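## Task

Take plate G16 out of slot 3 of plate hotel H1 and put it in nest RG. It has to rest flat between the nest's locators, and its well A1 has to be at the nest corner labelled A1. Every other plate in H1 must be left where it was at the start. The result only counts if it stays in place without the robot holding it, so release the plate and pull the gripper away at the end.

## Robot and tools

ROBOT. There is a single four-axis plate-handling arm with one gripper. Its joints are lift, shoulder, elbow and wrist yaw. The gripper always stays level and cannot tilt. It has two rubber pads. The point you control, end_effector_position, sits midway between the pads, about 2 to 3 cm behind the fingertips. In the gripper's own axes the fingers point along +x and open and close along y.

SCENE. Scene-frame origin: on the table top directly under the arm's base. +z is up, and looking along +x, +y is to the left. Hotel H1 has 6 slots, with slot 1 lowest. Each shelf is a two-prong fork with locating pins, and each stored plate has one short end facing the front. On a labelled plate, well A1 is at the labelled short end, in the corner on the far side from the labelled long side.

execute_actions. Argument actions: a list of actions, run in order. An empty list only returns the state and images. Each action is a table of up to 15 rows, and each row lasts one control step (1/30 s), so an action takes 0.5 s. If there are fewer than 15 rows, the last row repeats. A row is 5 numbers in [-1, 1], in the order dx, dy, dz, rz, opening. dx, dy, dz and rz are offsets in the gripper's own axes from the gripper's measured pose at the start of that action. For the first action in a call, that start is the last pose reported in this scene. Every row in an action is measured from that same start, not added to the row before it. Scale: 1.0 = 0.6 m or 180 degrees. Positive rz turns from +x toward +y. opening is absolute, not an offset: +1 is fully open (0.140 m) and -1 is closed, which still leaves a 0.066 m gap. Going from fully open to closed takes at least about 0.6 s.

Clipping. On every step, the commanded pose is limited to 70 mm and 16 degrees from the measured pose. After an action the arm goes no further than the last clipped pose, so a long offset needs several actions. The result line Hand target shows where the controller is currently driving the gripper.

move. Argument target: one row of 5 numbers with the same layout and scale as above. It is an offset in gripper axes from the pose in the most recent result that shows one, plus an absolute opening that is sent at the start. Argument speed: m/s, 0.002 to 0.5, default 0.25. Rotation is capped at twice that value in rad/s. The path is straight and lasts 0.5 to 10 s. If it would need longer, it stops early, short of the target. The wrist turns the short way, and either way at exactly a half turn. The move does not slow down for obstacles. The gripper lags and can stray from the path, and it can go faster than speed, especially with the arm nearly straight. The move ends when the path is over and everything is at rest, or 5 s after the path ends. The move: line reports the ending (done, off_target, moving, held, fault), any limits that acted, and the distance from the target. limits=paced means the sent pose was clipped. limits=held means a check blocked some steps; after that the arm may jump well above speed. An ending of held means the final step was blocked. Argument blocking=false returns after 0.5 s while the arm keeps moving. Check on it with wait(0). Until a result shows the move has ended, rows and moves are refused, so call wait or stop first.

wait: argument seconds, 0 to 10. The arm keeps its last command, and the call returns early if a running move finishes. stop: no arguments. It brakes a running move, which needs more room at higher speed; the fingers keep moving. zoom_image: argument camera must be "cam_wrist"; argument region is [x0, y0, x1, y1] in pixels with (0,0) at the top left, at most 504 by 504. The wrist camera image is 616x616 fisheye, with K=[[223.775, 0, 310.188], [0, 223.104, 306.297], [0, 0, 1]], D=[-0.05, 0, 0, 0], theta_max_deg=90. finished_scene: argument scene is the number of the scene being closed. It cannot be undone, and its result says whether the goal was met. Replying without any tool call ends all the work.

RESULTS. The state line gives end_effector_position in metres and end_effector_quat_wxyz, both in the scene frame. The position is less exact at long reach. Joint positions lists lift (m, 0.000 to 0.550), shoulder (-2.000 to 2.000), elbow (-2.800 to 2.800), wrist yaw (-12.566 to 12.566, rad), then the pad gap in metres. If the elbow comes within 0.4 rad of 0, the arm can fold and fault. grip_measured is the finger opening on the command scale and may be off by up to about 1 mm for the whole scene. To hold something, command about 0.04 below grip_measured; a smaller margin grips more gently. Pads push up to about 18 N each, and a fast close can push harder. A pose unreachable line means the clearance check altered or blocked the command. Calls that ran actions list positions at some steps, and HELD marks steps that were held back.

CAUTIONS. Joints move in coordination and stop together when a command reverses direction, so after a big move the arm may not have reached the target yet. Offsets are taken from the measured pose, so repeating a small offset into something rigid adds no pressure, but into something that yields it goes deeper. Faster contact hits harder, and aiming further past the contact presses harder. If contact torque reaches a load limit (lift 52.8 N, shoulder 7.92 N m, elbow 3.96 N m, wrist yaw 1.32 N m, including the held plate's weight), the arm halts for 10 s and the rest of the call is dropped. Holding a load heats the motors: MOTOR HOT appears at 85 °C, and at 100 °C the brakes engage with an OVER-TEMPERATURE FAULT. The arm holds its last command while you are thinking. A held plate may occasionally get a brief tug. Avoid drops, slips, slams and hard pushes, and never let anything fall off the table.

Each tool is called after "Emit:" as name([rows], argument=value, ...), one row to a line, values as JSON.

## Session

Emit:
execute_actions(actions=[])

Scene clock: 0.00 s.
end_effector_position=(+0.5093, +0.2520, +0.2878) grip_measured=+1.00 end_effector_quat_wxyz=(+0.935, -0.000, -0.000, +0.355)
Joint positions: [ 0.283 -0.282 -1.125 -4.15   0.14 ]
Hand target: +0.509, +0.252, +0.288; +0.935, -0.000, -0.000, +0.355

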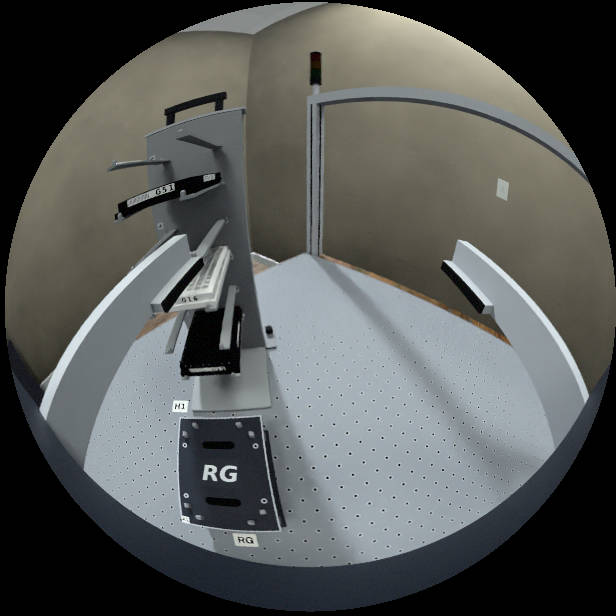

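Emit:
zoom_image(camera="cam_wrist", region=[90, 80, 330, 560])

Emit:
move(target=[0,0.15,0,0,1])

Region (90, 80, 330, 560) of cam_wrist's 616x616 image, scaled by 1.050, with more detail than that image has.

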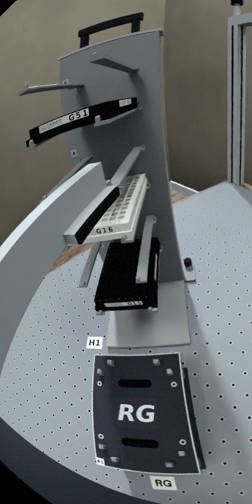

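Scene clock: 1.43 s.
end_effector_position=(+0.4493, +0.3193, +0.2878) grip_measured=+1.00 end_effector_quat_wxyz=(+0.935, -0.000, -0.000, +0.356)
Joint positions: [ 0.283  0.046 -1.141 -4.461  0.14 ]
Hand target: +0.449, +0.319, +0.288; +0.935, -0.000, -0.000, +0.355
Off the commanded pose: 0.000 m, 0 deg.
move: done

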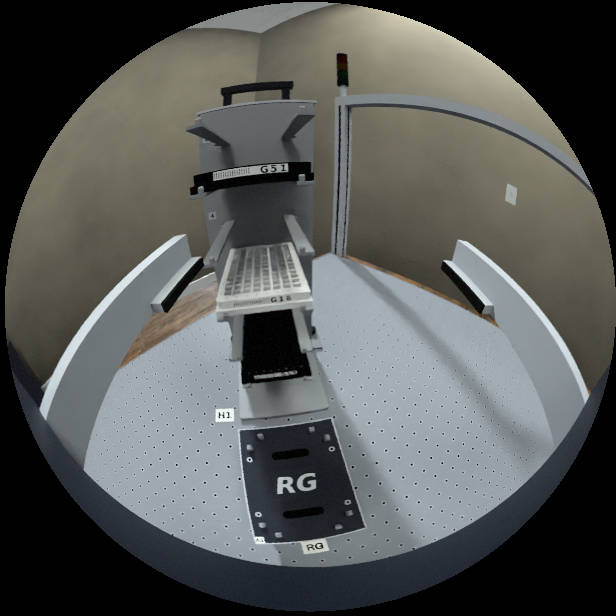

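Emit:
move(target=[0,0.02,0,0.067,1])

Scene clock: 2.80 s.
end_effector_position=(+0.4414, +0.3282, +0.2878) grip_measured=+1.00 end_effector_quat_wxyz=(+0.892, -0.000, -0.000, +0.452)
Joint positions: [ 0.283 -0.016 -1.142 -4.188  0.14 ]
Hand target: +0.441, +0.328, +0.288; +0.892, -0.000, -0.000, +0.452
Off the commanded pose: 0.000 m, 0 deg.
move: done

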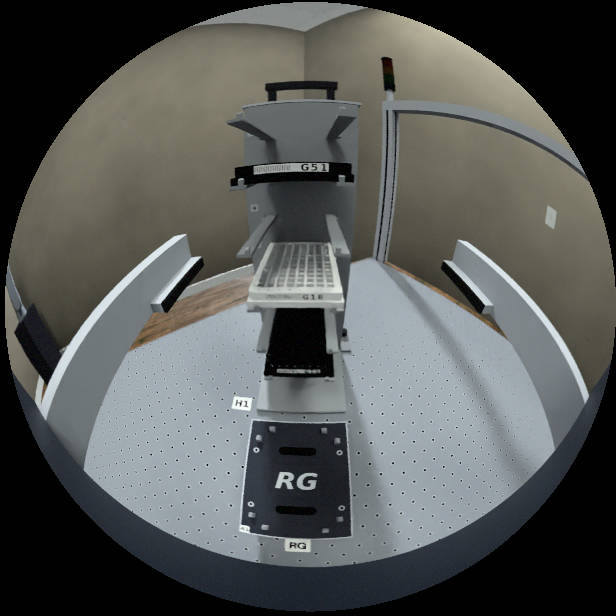

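Emit:
move(target=[0,0.025,-0.108,0,1])

Scene clock: 4.17 s.
end_effector_position=(+0.4292, +0.3371, +0.2229) grip_measured=+1.00 end_effector_quat_wxyz=(+0.892, -0.000, -0.000, +0.452)
Joint positions: [ 0.218  0.036 -1.138 -4.243  0.14 ]
Hand target: +0.429, +0.337, +0.223; +0.892, -0.000, -0.000, +0.452
Off the commanded pose: 0.000 m, 0 deg.
move: done

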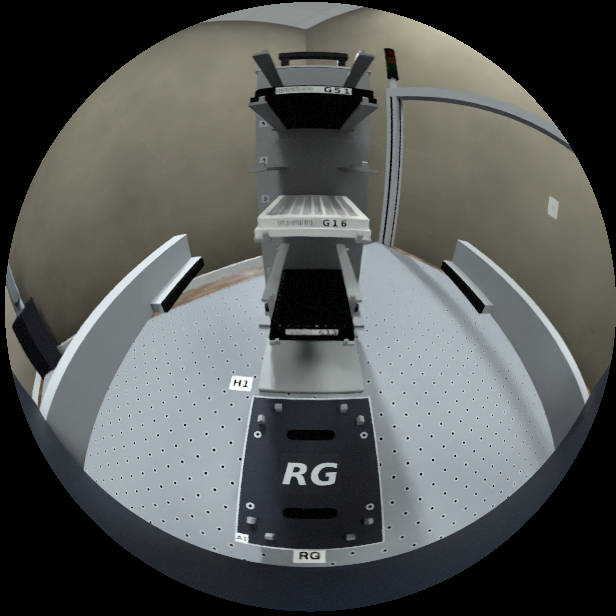

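Emit:
move(target=[0.04,0,0.01,0,1])

Emit:
zoom_image(camera="cam_wrist", region=[120, 130, 520, 400])

Scene clock: 6.20 s.
end_effector_position=(+0.4435, +0.3564, +0.2289) grip_measured=+1.00 end_effector_quat_wxyz=(+0.892, -0.000, -0.000, +0.452)
Joint positions: [ 0.224  0.08  -1.251 -4.175  0.14 ]
Hand target: +0.443, +0.356, +0.229; +0.892, -0.000, -0.000, +0.452
Off the commanded pose: 0.000 m, 0 deg.
move: done

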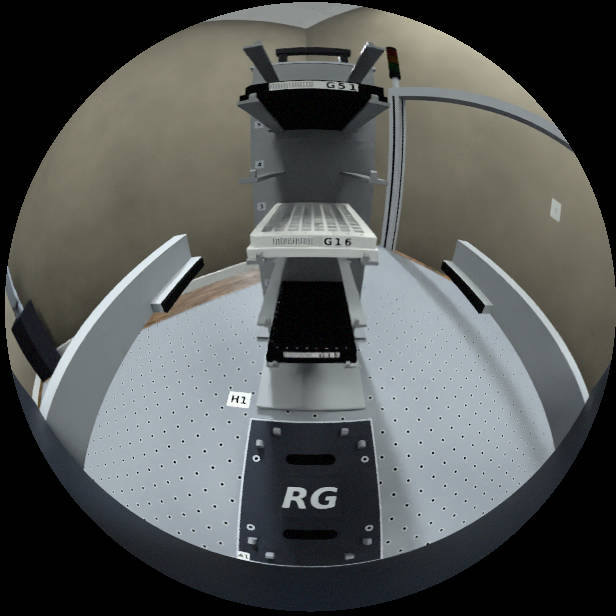

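Region (120, 130, 520, 400) of cam_wrist's 616x616 image, scaled by 1.260, with more detail than that image has; it fills the top 340 rows of this view, and the rest is white.

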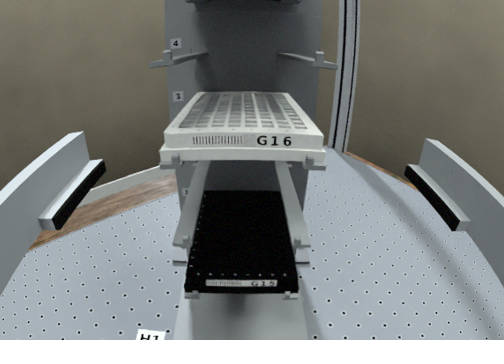

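Emit:
move(target=[0.167,-0.008,0,0,1], speed=0.1)

Scene clock: 8.33 s.
end_effector_position=(+0.5066, +0.4344, +0.2289) grip_measured=+1.00 end_effector_quat_wxyz=(+0.892, -0.000, -0.000, +0.452)
Joint positions: [ 0.224  0.298 -1.79  -3.854  0.14 ]
Hand target: +0.507, +0.434, +0.229; +0.892, -0.000, -0.000, +0.452
Off the commanded pose: 0.000 m, 0 deg.
move: done

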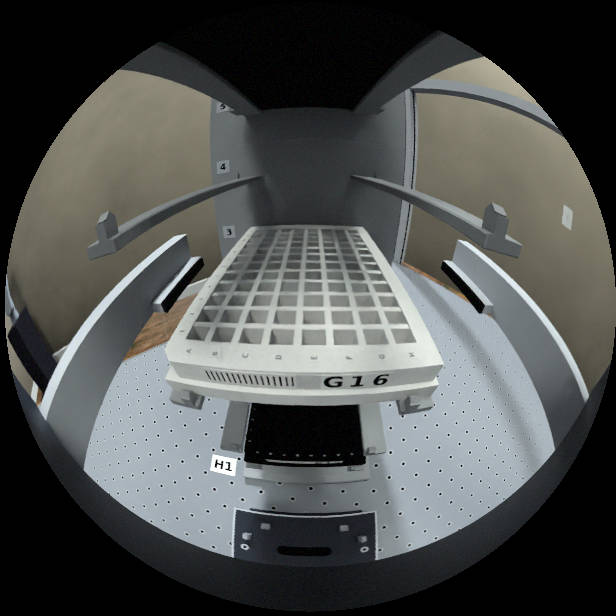

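Emit:
move(target=[0,0.018,0,0,-0.2], speed=0.05)

Scene clock: 9.80 s.
end_effector_position=(+0.4978, +0.4408, +0.2289) grip_measured=-0.20 end_effector_quat_wxyz=(+0.892, -0.000, -0.000, +0.452)
Joint positions: [ 0.224  0.325 -1.789 -3.881  0.096]
Hand target: +0.498, +0.441, +0.229; +0.892, -0.000, -0.000, +0.452
Off the commanded pose: 0.000 m, 0 deg.
move: done

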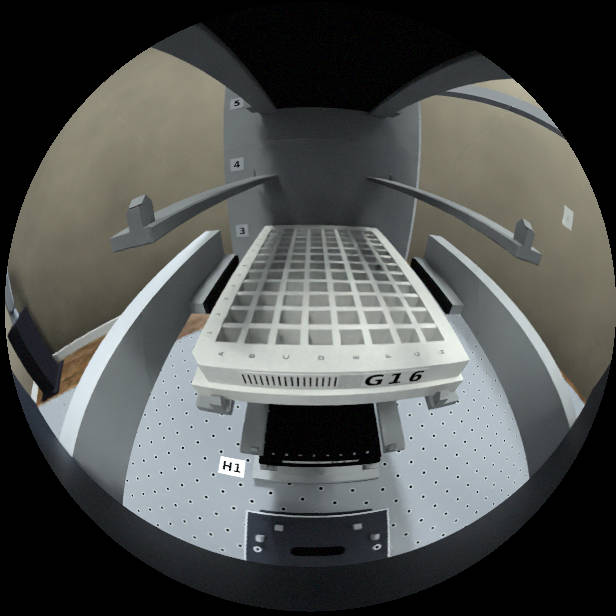

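Emit:
move(target=[0,0,0,0,-0.53])

Emit:
move(target=[0,0,0.02,0,-0.53], speed=0.03)

Scene clock: 10.73 s.
end_effector_position=(+0.4978, +0.4408, +0.2289) grip_measured=-0.53 end_effector_quat_wxyz=(+0.892, -0.000, -0.000, +0.452)
Joint positions: [ 0.224  0.325 -1.789 -3.88   0.083]
Hand target: +0.498, +0.441, +0.229; +0.892, -0.000, -0.000, +0.452
Off the commanded pose: 0.000 m, 0 deg.
move: done

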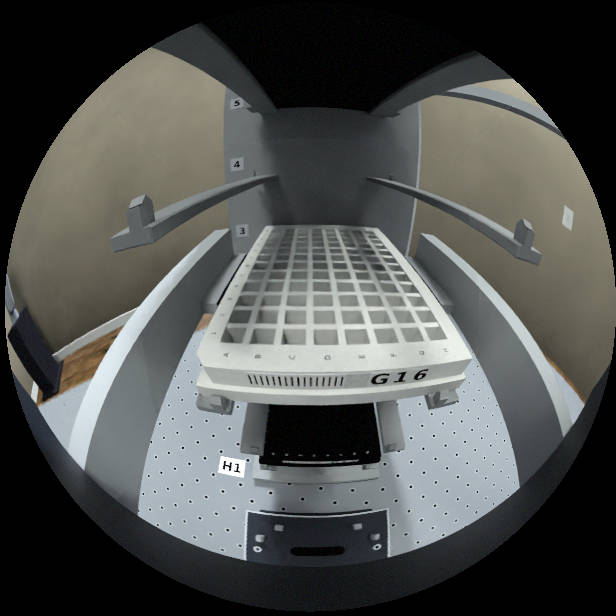

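Scene clock: 11.43 s.
end_effector_position=(+0.4978, +0.4408, +0.2410) grip_measured=-0.53 end_effector_quat_wxyz=(+0.892, -0.000, -0.000, +0.452)
Joint positions: [ 0.236  0.325 -1.789 -3.88   0.083]
Hand target: +0.498, +0.441, +0.241; +0.892, -0.000, -0.000, +0.452
Off the commanded pose: 0.000 m, 0 deg.
move: done

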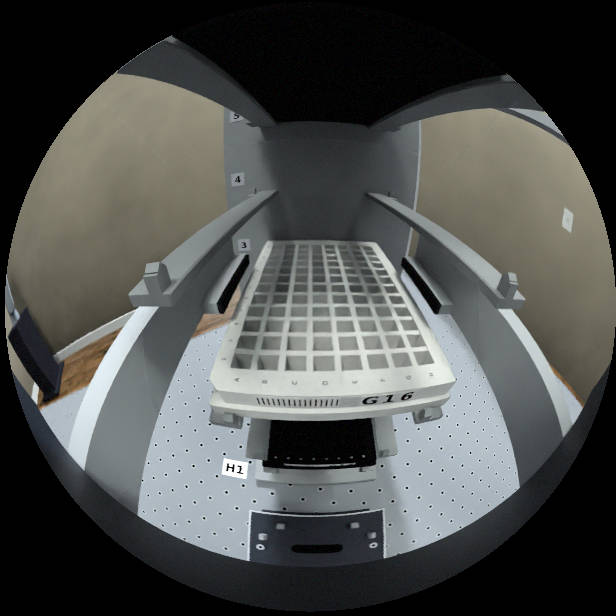

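Emit:
move(target=[0,0,0,0,-0.2])

Emit:
move(target=[0,0,-0.036,0,-0.2], speed=0.04)

Emit:
move(target=[0,0,0,0,-0.55])

Scene clock: 12.53 s.
end_effector_position=(+0.4978, +0.4408, +0.2410) grip_measured=-0.20 end_effector_quat_wxyz=(+0.892, -0.000, -0.000, +0.452)
Joint positions: [ 0.236  0.325 -1.789 -3.88   0.096]
Hand target: +0.498, +0.441, +0.241; +0.892, -0.000, -0.000, +0.452
Off the commanded pose: 0.000 m, 0 deg.
move: done

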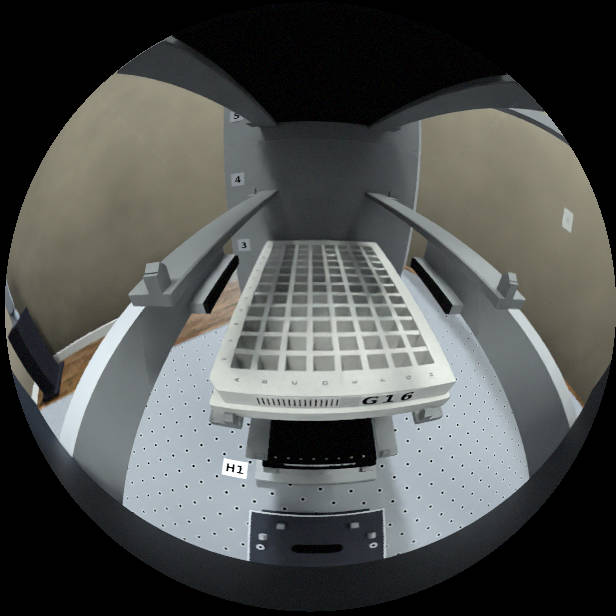

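Scene clock: 13.30 s.
end_effector_position=(+0.4978, +0.4408, +0.2193) grip_measured=-0.20 end_effector_quat_wxyz=(+0.892, -0.000, -0.000, +0.452)
Joint positions: [ 0.214  0.325 -1.789 -3.88   0.096]
Hand target: +0.498, +0.441, +0.219; +0.892, -0.000, -0.000, +0.452
Off the commanded pose: 0.000 m, 0 deg.
move: done

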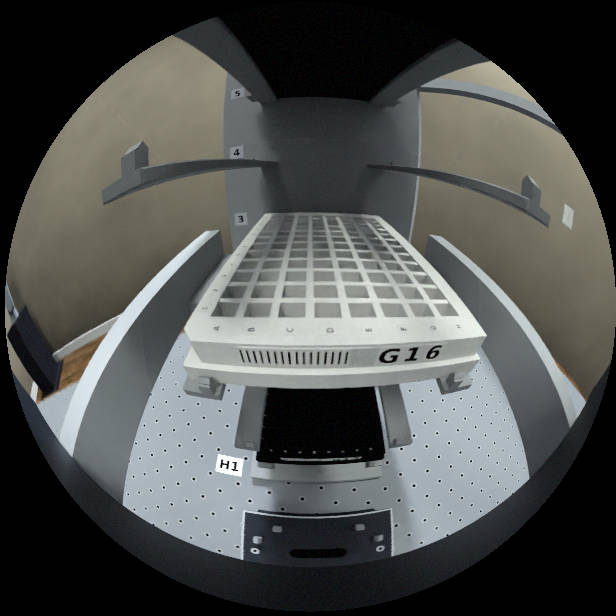

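Scene clock: 13.80 s.
end_effector_position=(+0.4967, +0.4415, +0.2193) grip_measured=-0.47 end_effector_quat_wxyz=(+0.891, -0.000, -0.000, +0.454)
Joint positions: [ 0.214  0.326 -1.789 -3.878  0.086]
Hand target: +0.498, +0.441, +0.219; +0.892, -0.000, -0.000, +0.452
Off the commanded pose: 0.001 m, 0 deg.
move: done

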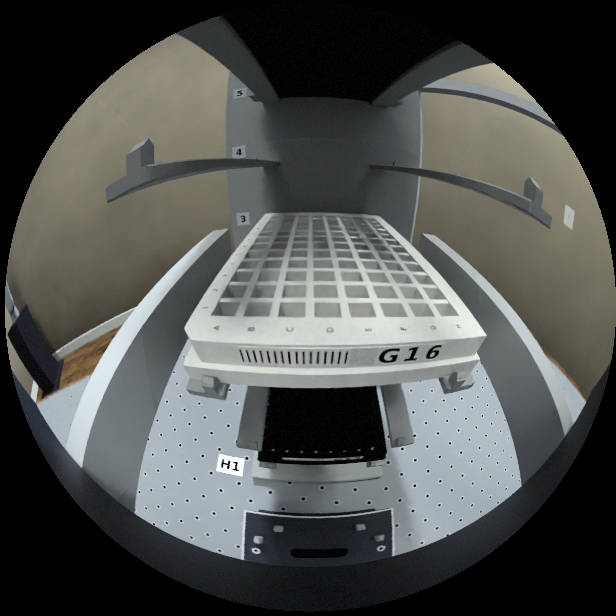

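Gripped. Lift over the pins and withdraw.

Emit:
move(target=[0,0,0.022,0,-0.55], speed=0.04)

Emit:
move(target=[-0.27,0,0,0,-0.55], speed=0.12)

Scene clock: 15.03 s.
end_effector_position=(+0.4967, +0.4415, +0.2325) grip_measured=-0.48 end_effector_quat_wxyz=(+0.891, -0.000, -0.000, +0.454)
Joint positions: [ 0.228  0.326 -1.789 -3.879  0.085]
Hand target: +0.497, +0.441, +0.233; +0.891, -0.000, -0.000, +0.454
Off the commanded pose: 0.000 m, 0 deg.
move: done

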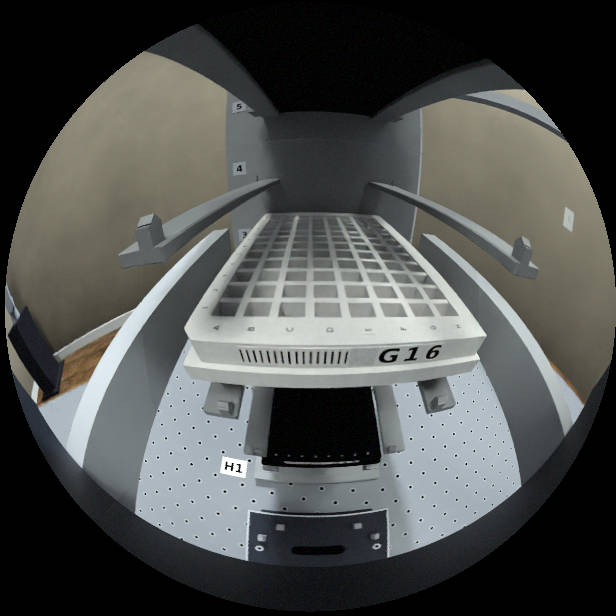

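Scene clock: 16.67 s.
end_effector_position=(+0.4014, +0.3104, +0.2325) grip_measured=-0.48 end_effector_quat_wxyz=(+0.891, -0.000, -0.000, +0.454)
Joint positions: [ 0.228 -0.002 -0.967 -4.372  0.085]
Hand target: +0.401, +0.310, +0.233; +0.891, -0.000, -0.000, +0.454
Off the commanded pose: 0.000 m, 0 deg.
move: done

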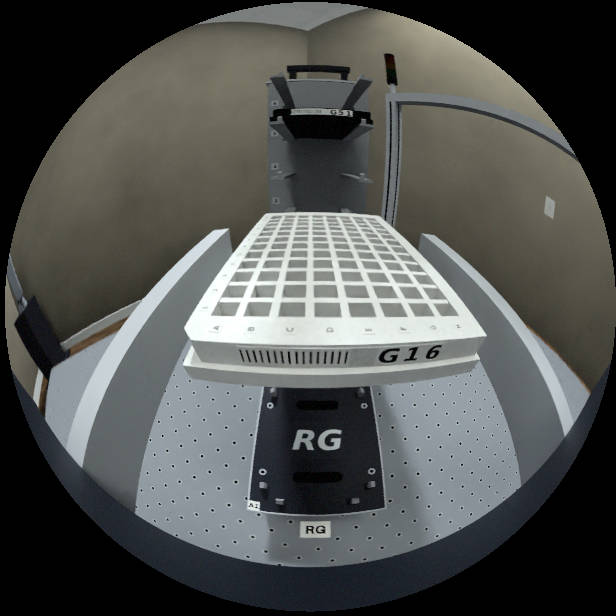

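Emit:
move(target=[-0.03,0,-0.25,0,-0.55], speed=0.15)

Emit:
zoom_image(camera="cam_wrist", region=[160, 300, 500, 600])

Scene clock: 18.53 s.
end_effector_position=(+0.3906, +0.2960, +0.0825) grip_measured=-0.48 end_effector_quat_wxyz=(+0.891, -0.000, -0.000, +0.455)
Joint positions: [ 0.077 -0.027 -0.888 -4.425  0.085]
Hand target: +0.391, +0.296, +0.083; +0.891, -0.000, -0.000, +0.454
Off the commanded pose: 0.000 m, 0 deg.
move: done

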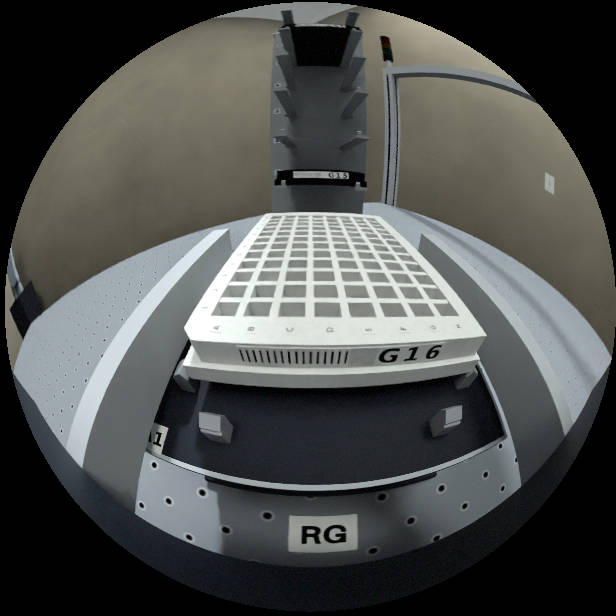

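Region (160, 300, 500, 600) of cam_wrist's 616x616 image, scaled by 1.482, with more detail than that image has; it fills the top 445 rows of this view, and the rest is white.

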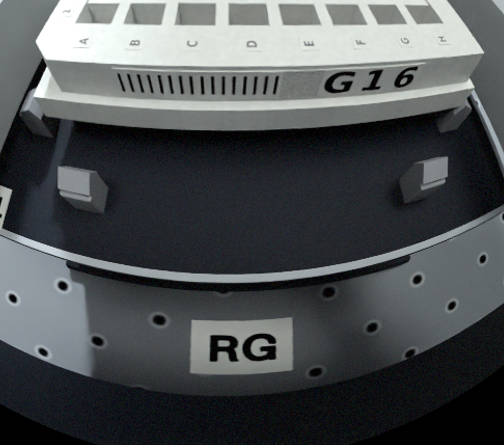

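Emit:
move(target=[-0.027,0.006,0,0,-0.55], speed=0.03)

Emit:
zoom_image(camera="cam_wrist", region=[140, 300, 520, 520])

Scene clock: 20.10 s.
end_effector_position=(+0.3789, +0.2847, +0.0825) grip_measured=-0.48 end_effector_quat_wxyz=(+0.892, -0.000, -0.000, +0.453)
Joint positions: [ 0.078 -0.03  -0.819 -4.495  0.085]
Hand target: +0.378, +0.285, +0.082; +0.891, -0.000, -0.000, +0.455
Off the commanded pose: 0.001 m, 0 deg.
move: done

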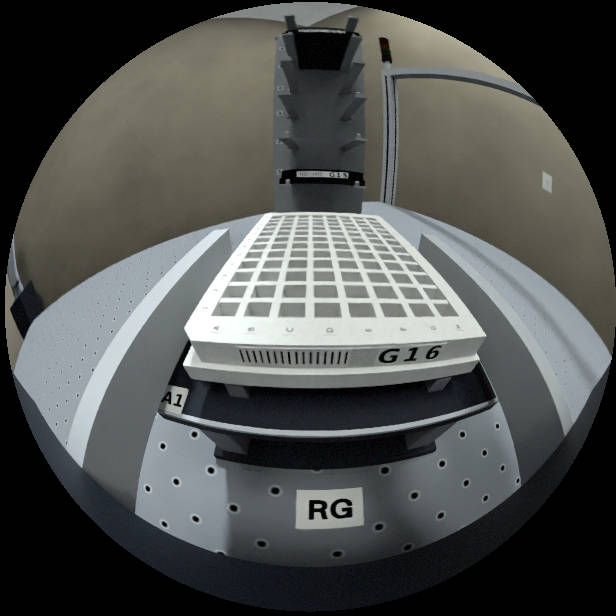

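Region (140, 300, 520, 520) of cam_wrist's 616x616 image, scaled by 1.326, with more detail than that image has; it fills the top 292 rows of this view, and the rest is white.

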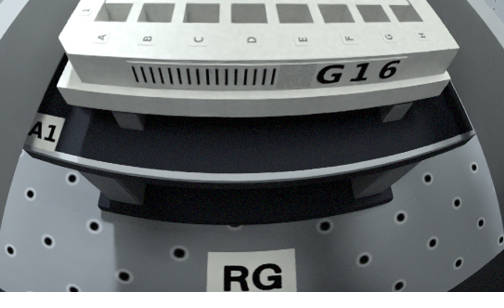

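Emit:
move(target=[-0.004,0,0,0,-0.55], speed=0.03)

Emit:
move(target=[-0.015,0,0,0,-0.55], speed=0.03)

Scene clock: 21.63 s.
end_effector_position=(+0.3777, +0.2828, +0.0825) grip_measured=-0.48 end_effector_quat_wxyz=(+0.892, -0.000, -0.000, +0.452)
Joint positions: [ 0.078 -0.032 -0.809 -4.503  0.085]
Hand target: +0.377, +0.283, +0.083; +0.892, -0.000, -0.000, +0.453
Off the commanded pose: 0.000 m, 0 deg.
move: done

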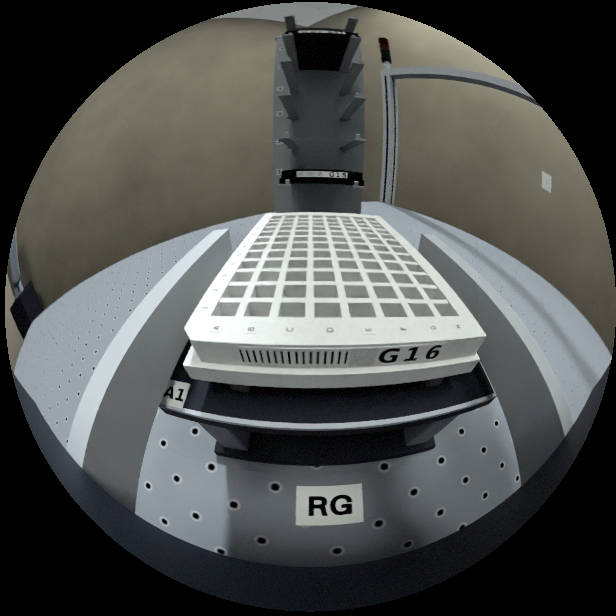

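Scene clock: 22.33 s.
end_effector_position=(+0.3738, +0.2761, +0.0825) grip_measured=-0.48 end_effector_quat_wxyz=(+0.893, -0.000, -0.000, +0.450)
Joint positions: [ 0.078 -0.041 -0.776 -4.533  0.085]
Hand target: +0.372, +0.276, +0.083; +0.892, -0.000, -0.000, +0.452
Off the commanded pose: 0.002 m, 0 deg.
move: done

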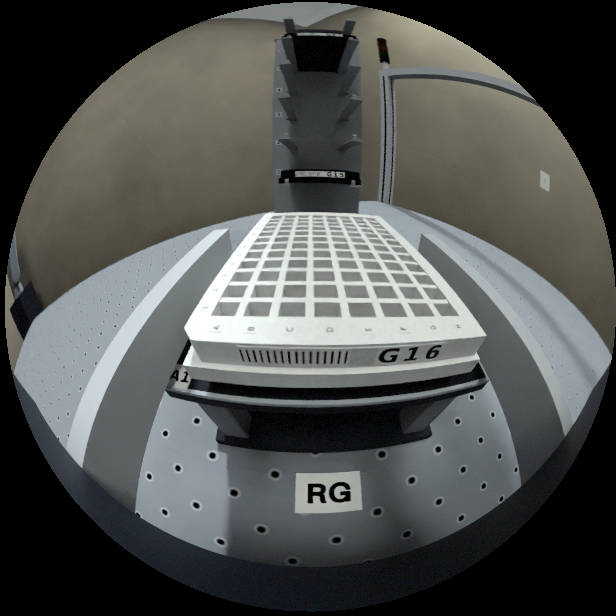

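Emit:
move(target=[0.028,0,0,0,-0.55], speed=0.03)

Emit:
zoom_image(camera="cam_wrist", region=[140, 300, 520, 520])

Scene clock: 23.60 s.
end_effector_position=(+0.3839, +0.2895, +0.0826) grip_measured=-0.48 end_effector_quat_wxyz=(+0.893, -0.000, -0.000, +0.450)
Joint positions: [ 0.078 -0.024 -0.848 -4.479  0.085]
Hand target: +0.384, +0.290, +0.083; +0.893, -0.000, -0.000, +0.450
Off the commanded pose: 0.000 m, 0 deg.
move: done

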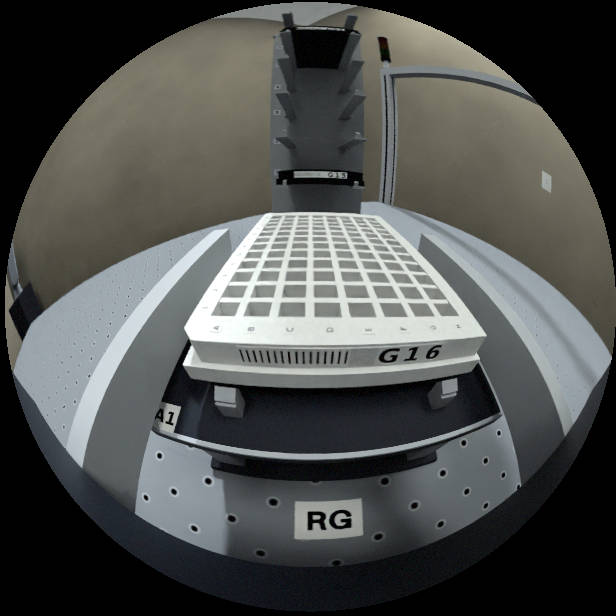

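Region (140, 300, 520, 520) of cam_wrist's 616x616 image, scaled by 1.326, with more detail than that image has; it fills the top 292 rows of this view, and the rest is white.

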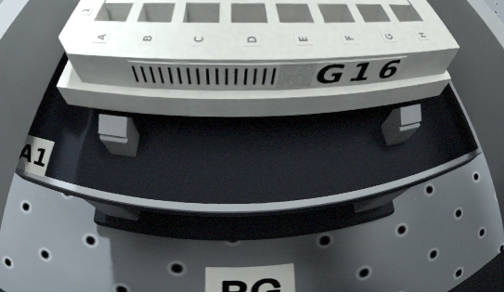

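Emit:
move(target=[-0.005,0,-0.012,0,-0.55], speed=0.02)

Emit:
zoom_image(camera="cam_wrist", region=[140, 300, 520, 520])

Scene clock: 24.70 s.
end_effector_position=(+0.3837, +0.2883, +0.0755) grip_measured=-0.48 end_effector_quat_wxyz=(+0.894, -0.000, -0.000, +0.449)
Joint positions: [ 0.071 -0.026 -0.844 -4.483  0.085]
Hand target: +0.382, +0.287, +0.075; +0.893, -0.000, -0.000, +0.450
Off the commanded pose: 0.002 m, 0 deg.
move: done

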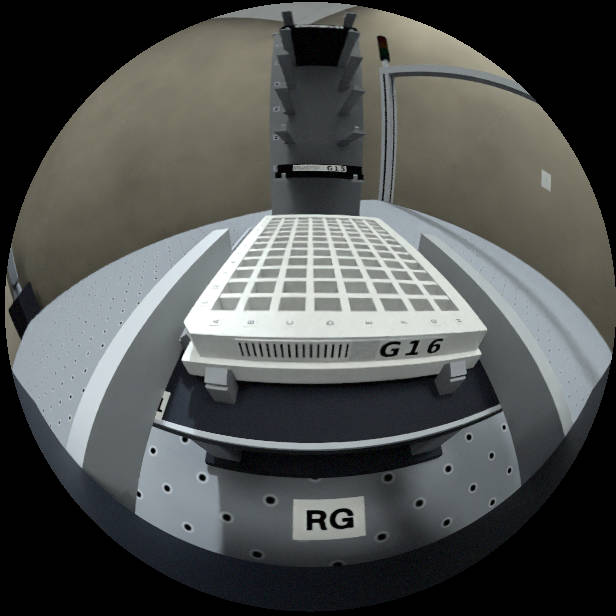

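Region (140, 300, 520, 520) of cam_wrist's 616x616 image, scaled by 1.326, with more detail than that image has; it fills the top 292 rows of this view, and the rest is white.

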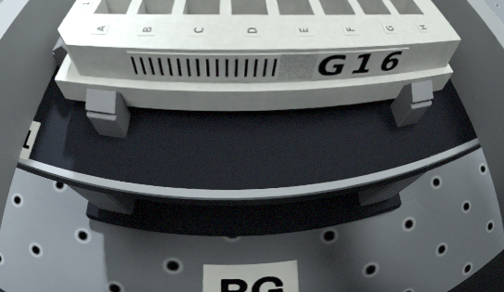

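Emit:
move(target=[0,0,-0.006,0,-0.55], speed=0.01)

Emit:
move(target=[0,0,0,0,0.1])

Emit:
zoom_image(camera="cam_wrist", region=[100, 180, 560, 480])

Scene clock: 35.70 s.
end_effector_position=(+0.3840, +0.2888, +0.0754) grip_measured=-0.48 end_effector_quat_wxyz=(+0.894, -0.000, -0.000, +0.449)
Joint positions: [ 0.07  -0.025 -0.846 -4.481  0.085]
Hand target: +0.384, +0.289, +0.075; +0.894, -0.000, -0.000, +0.449
Off the commanded pose: 0.004 m, 0 deg.
TORQUE FAULT: the external load on joint 1 (lift) reached its load limit, and the arm stopped for 10 seconds. That time counts as 20 of the actions that you can send in this scene. The arm's remaining commands of this call were not run. The arm holds where it stopped, with its grip as last carried out, and accepts commands again: back off and push less far. The arm stops again, at the same cost, whenever a joint's load reaches its limit.
move: fault

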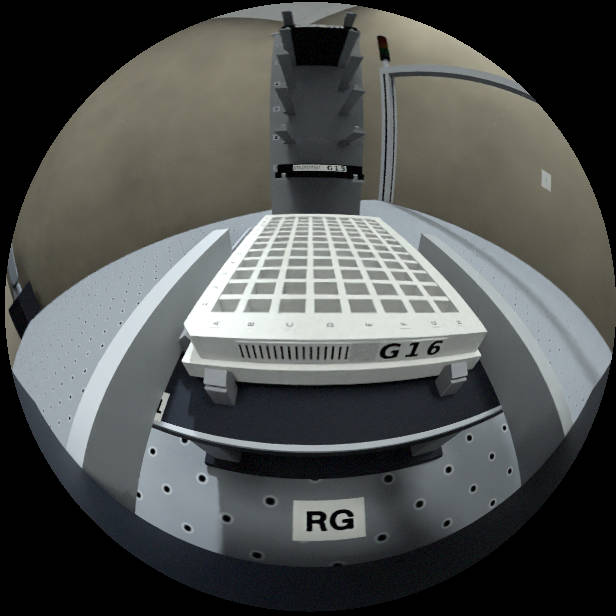

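not run: a fault stop came before this call.

Region (100, 180, 560, 480) of cam_wrist's 616x616 image, scaled by 1.096, with more detail than that image has; it fills the top 329 rows of this view, and the rest is white.

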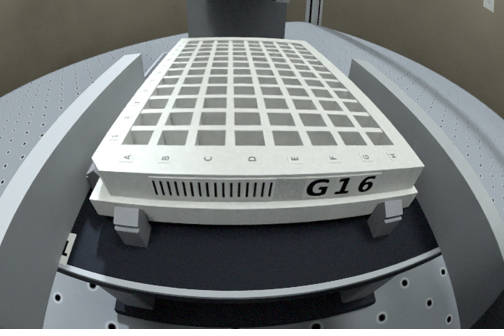

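Emit:
move(target=[0,0,0,0,0.2])

Emit:
move(target=[-0.06,0,0.15,0,0.2])

Emit:
zoom_image(camera="cam_wrist", region=[160, 200, 480, 520])

Scene clock: 41.63 s.
end_effector_position=(+0.3840, +0.2888, +0.0754) grip_measured=+0.20 end_effector_quat_wxyz=(+0.894, -0.000, -0.000, +0.449)
Joint positions: [ 0.07  -0.025 -0.846 -4.481  0.11 ]
Hand target: +0.384, +0.289, +0.075; +0.894, -0.000, -0.000, +0.449
Off the commanded pose: 0.000 m, 0 deg.
move: done

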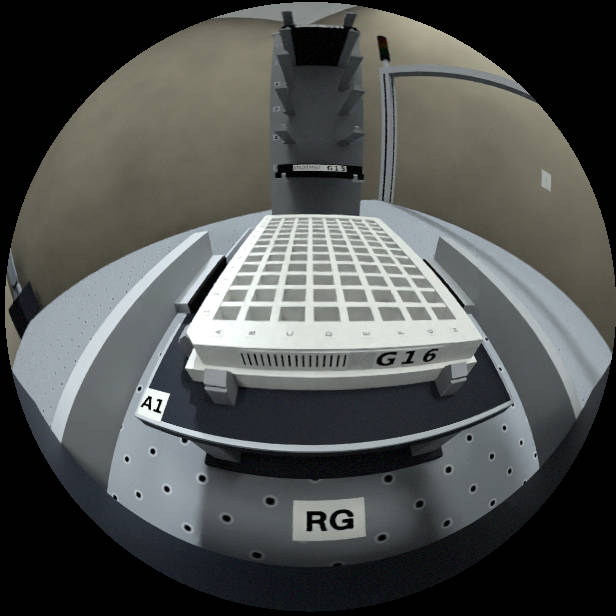

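Scene clock: 42.43 s.
end_effector_position=(+0.3624, +0.2600, +0.1654) grip_measured=+0.20 end_effector_quat_wxyz=(+0.894, -0.000, -0.000, +0.449)
Joint positions: [ 0.16  -0.057 -0.693 -4.602  0.11 ]
Hand target: +0.363, +0.260, +0.165; +0.894, -0.000, -0.000, +0.449
Off the commanded pose: 0.000 m, 0 deg.
move: done

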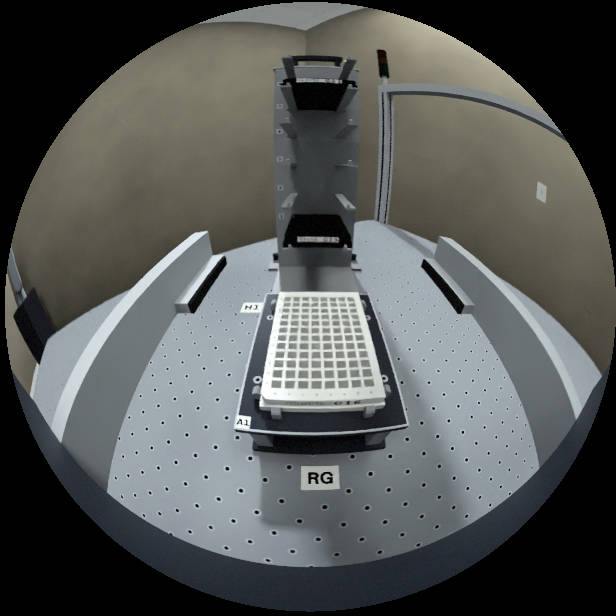

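Region (160, 200, 480, 520) of cam_wrist's 616x616 image, scaled by 1.575, with more detail than that image has.

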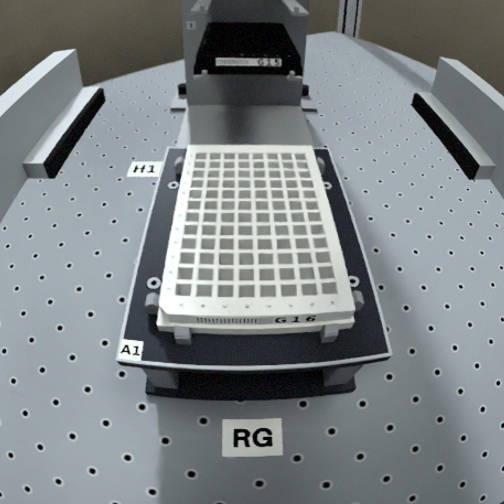

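Looks seated.

Emit:
finished_scene(scene=1)

The scene is finished: the task was done.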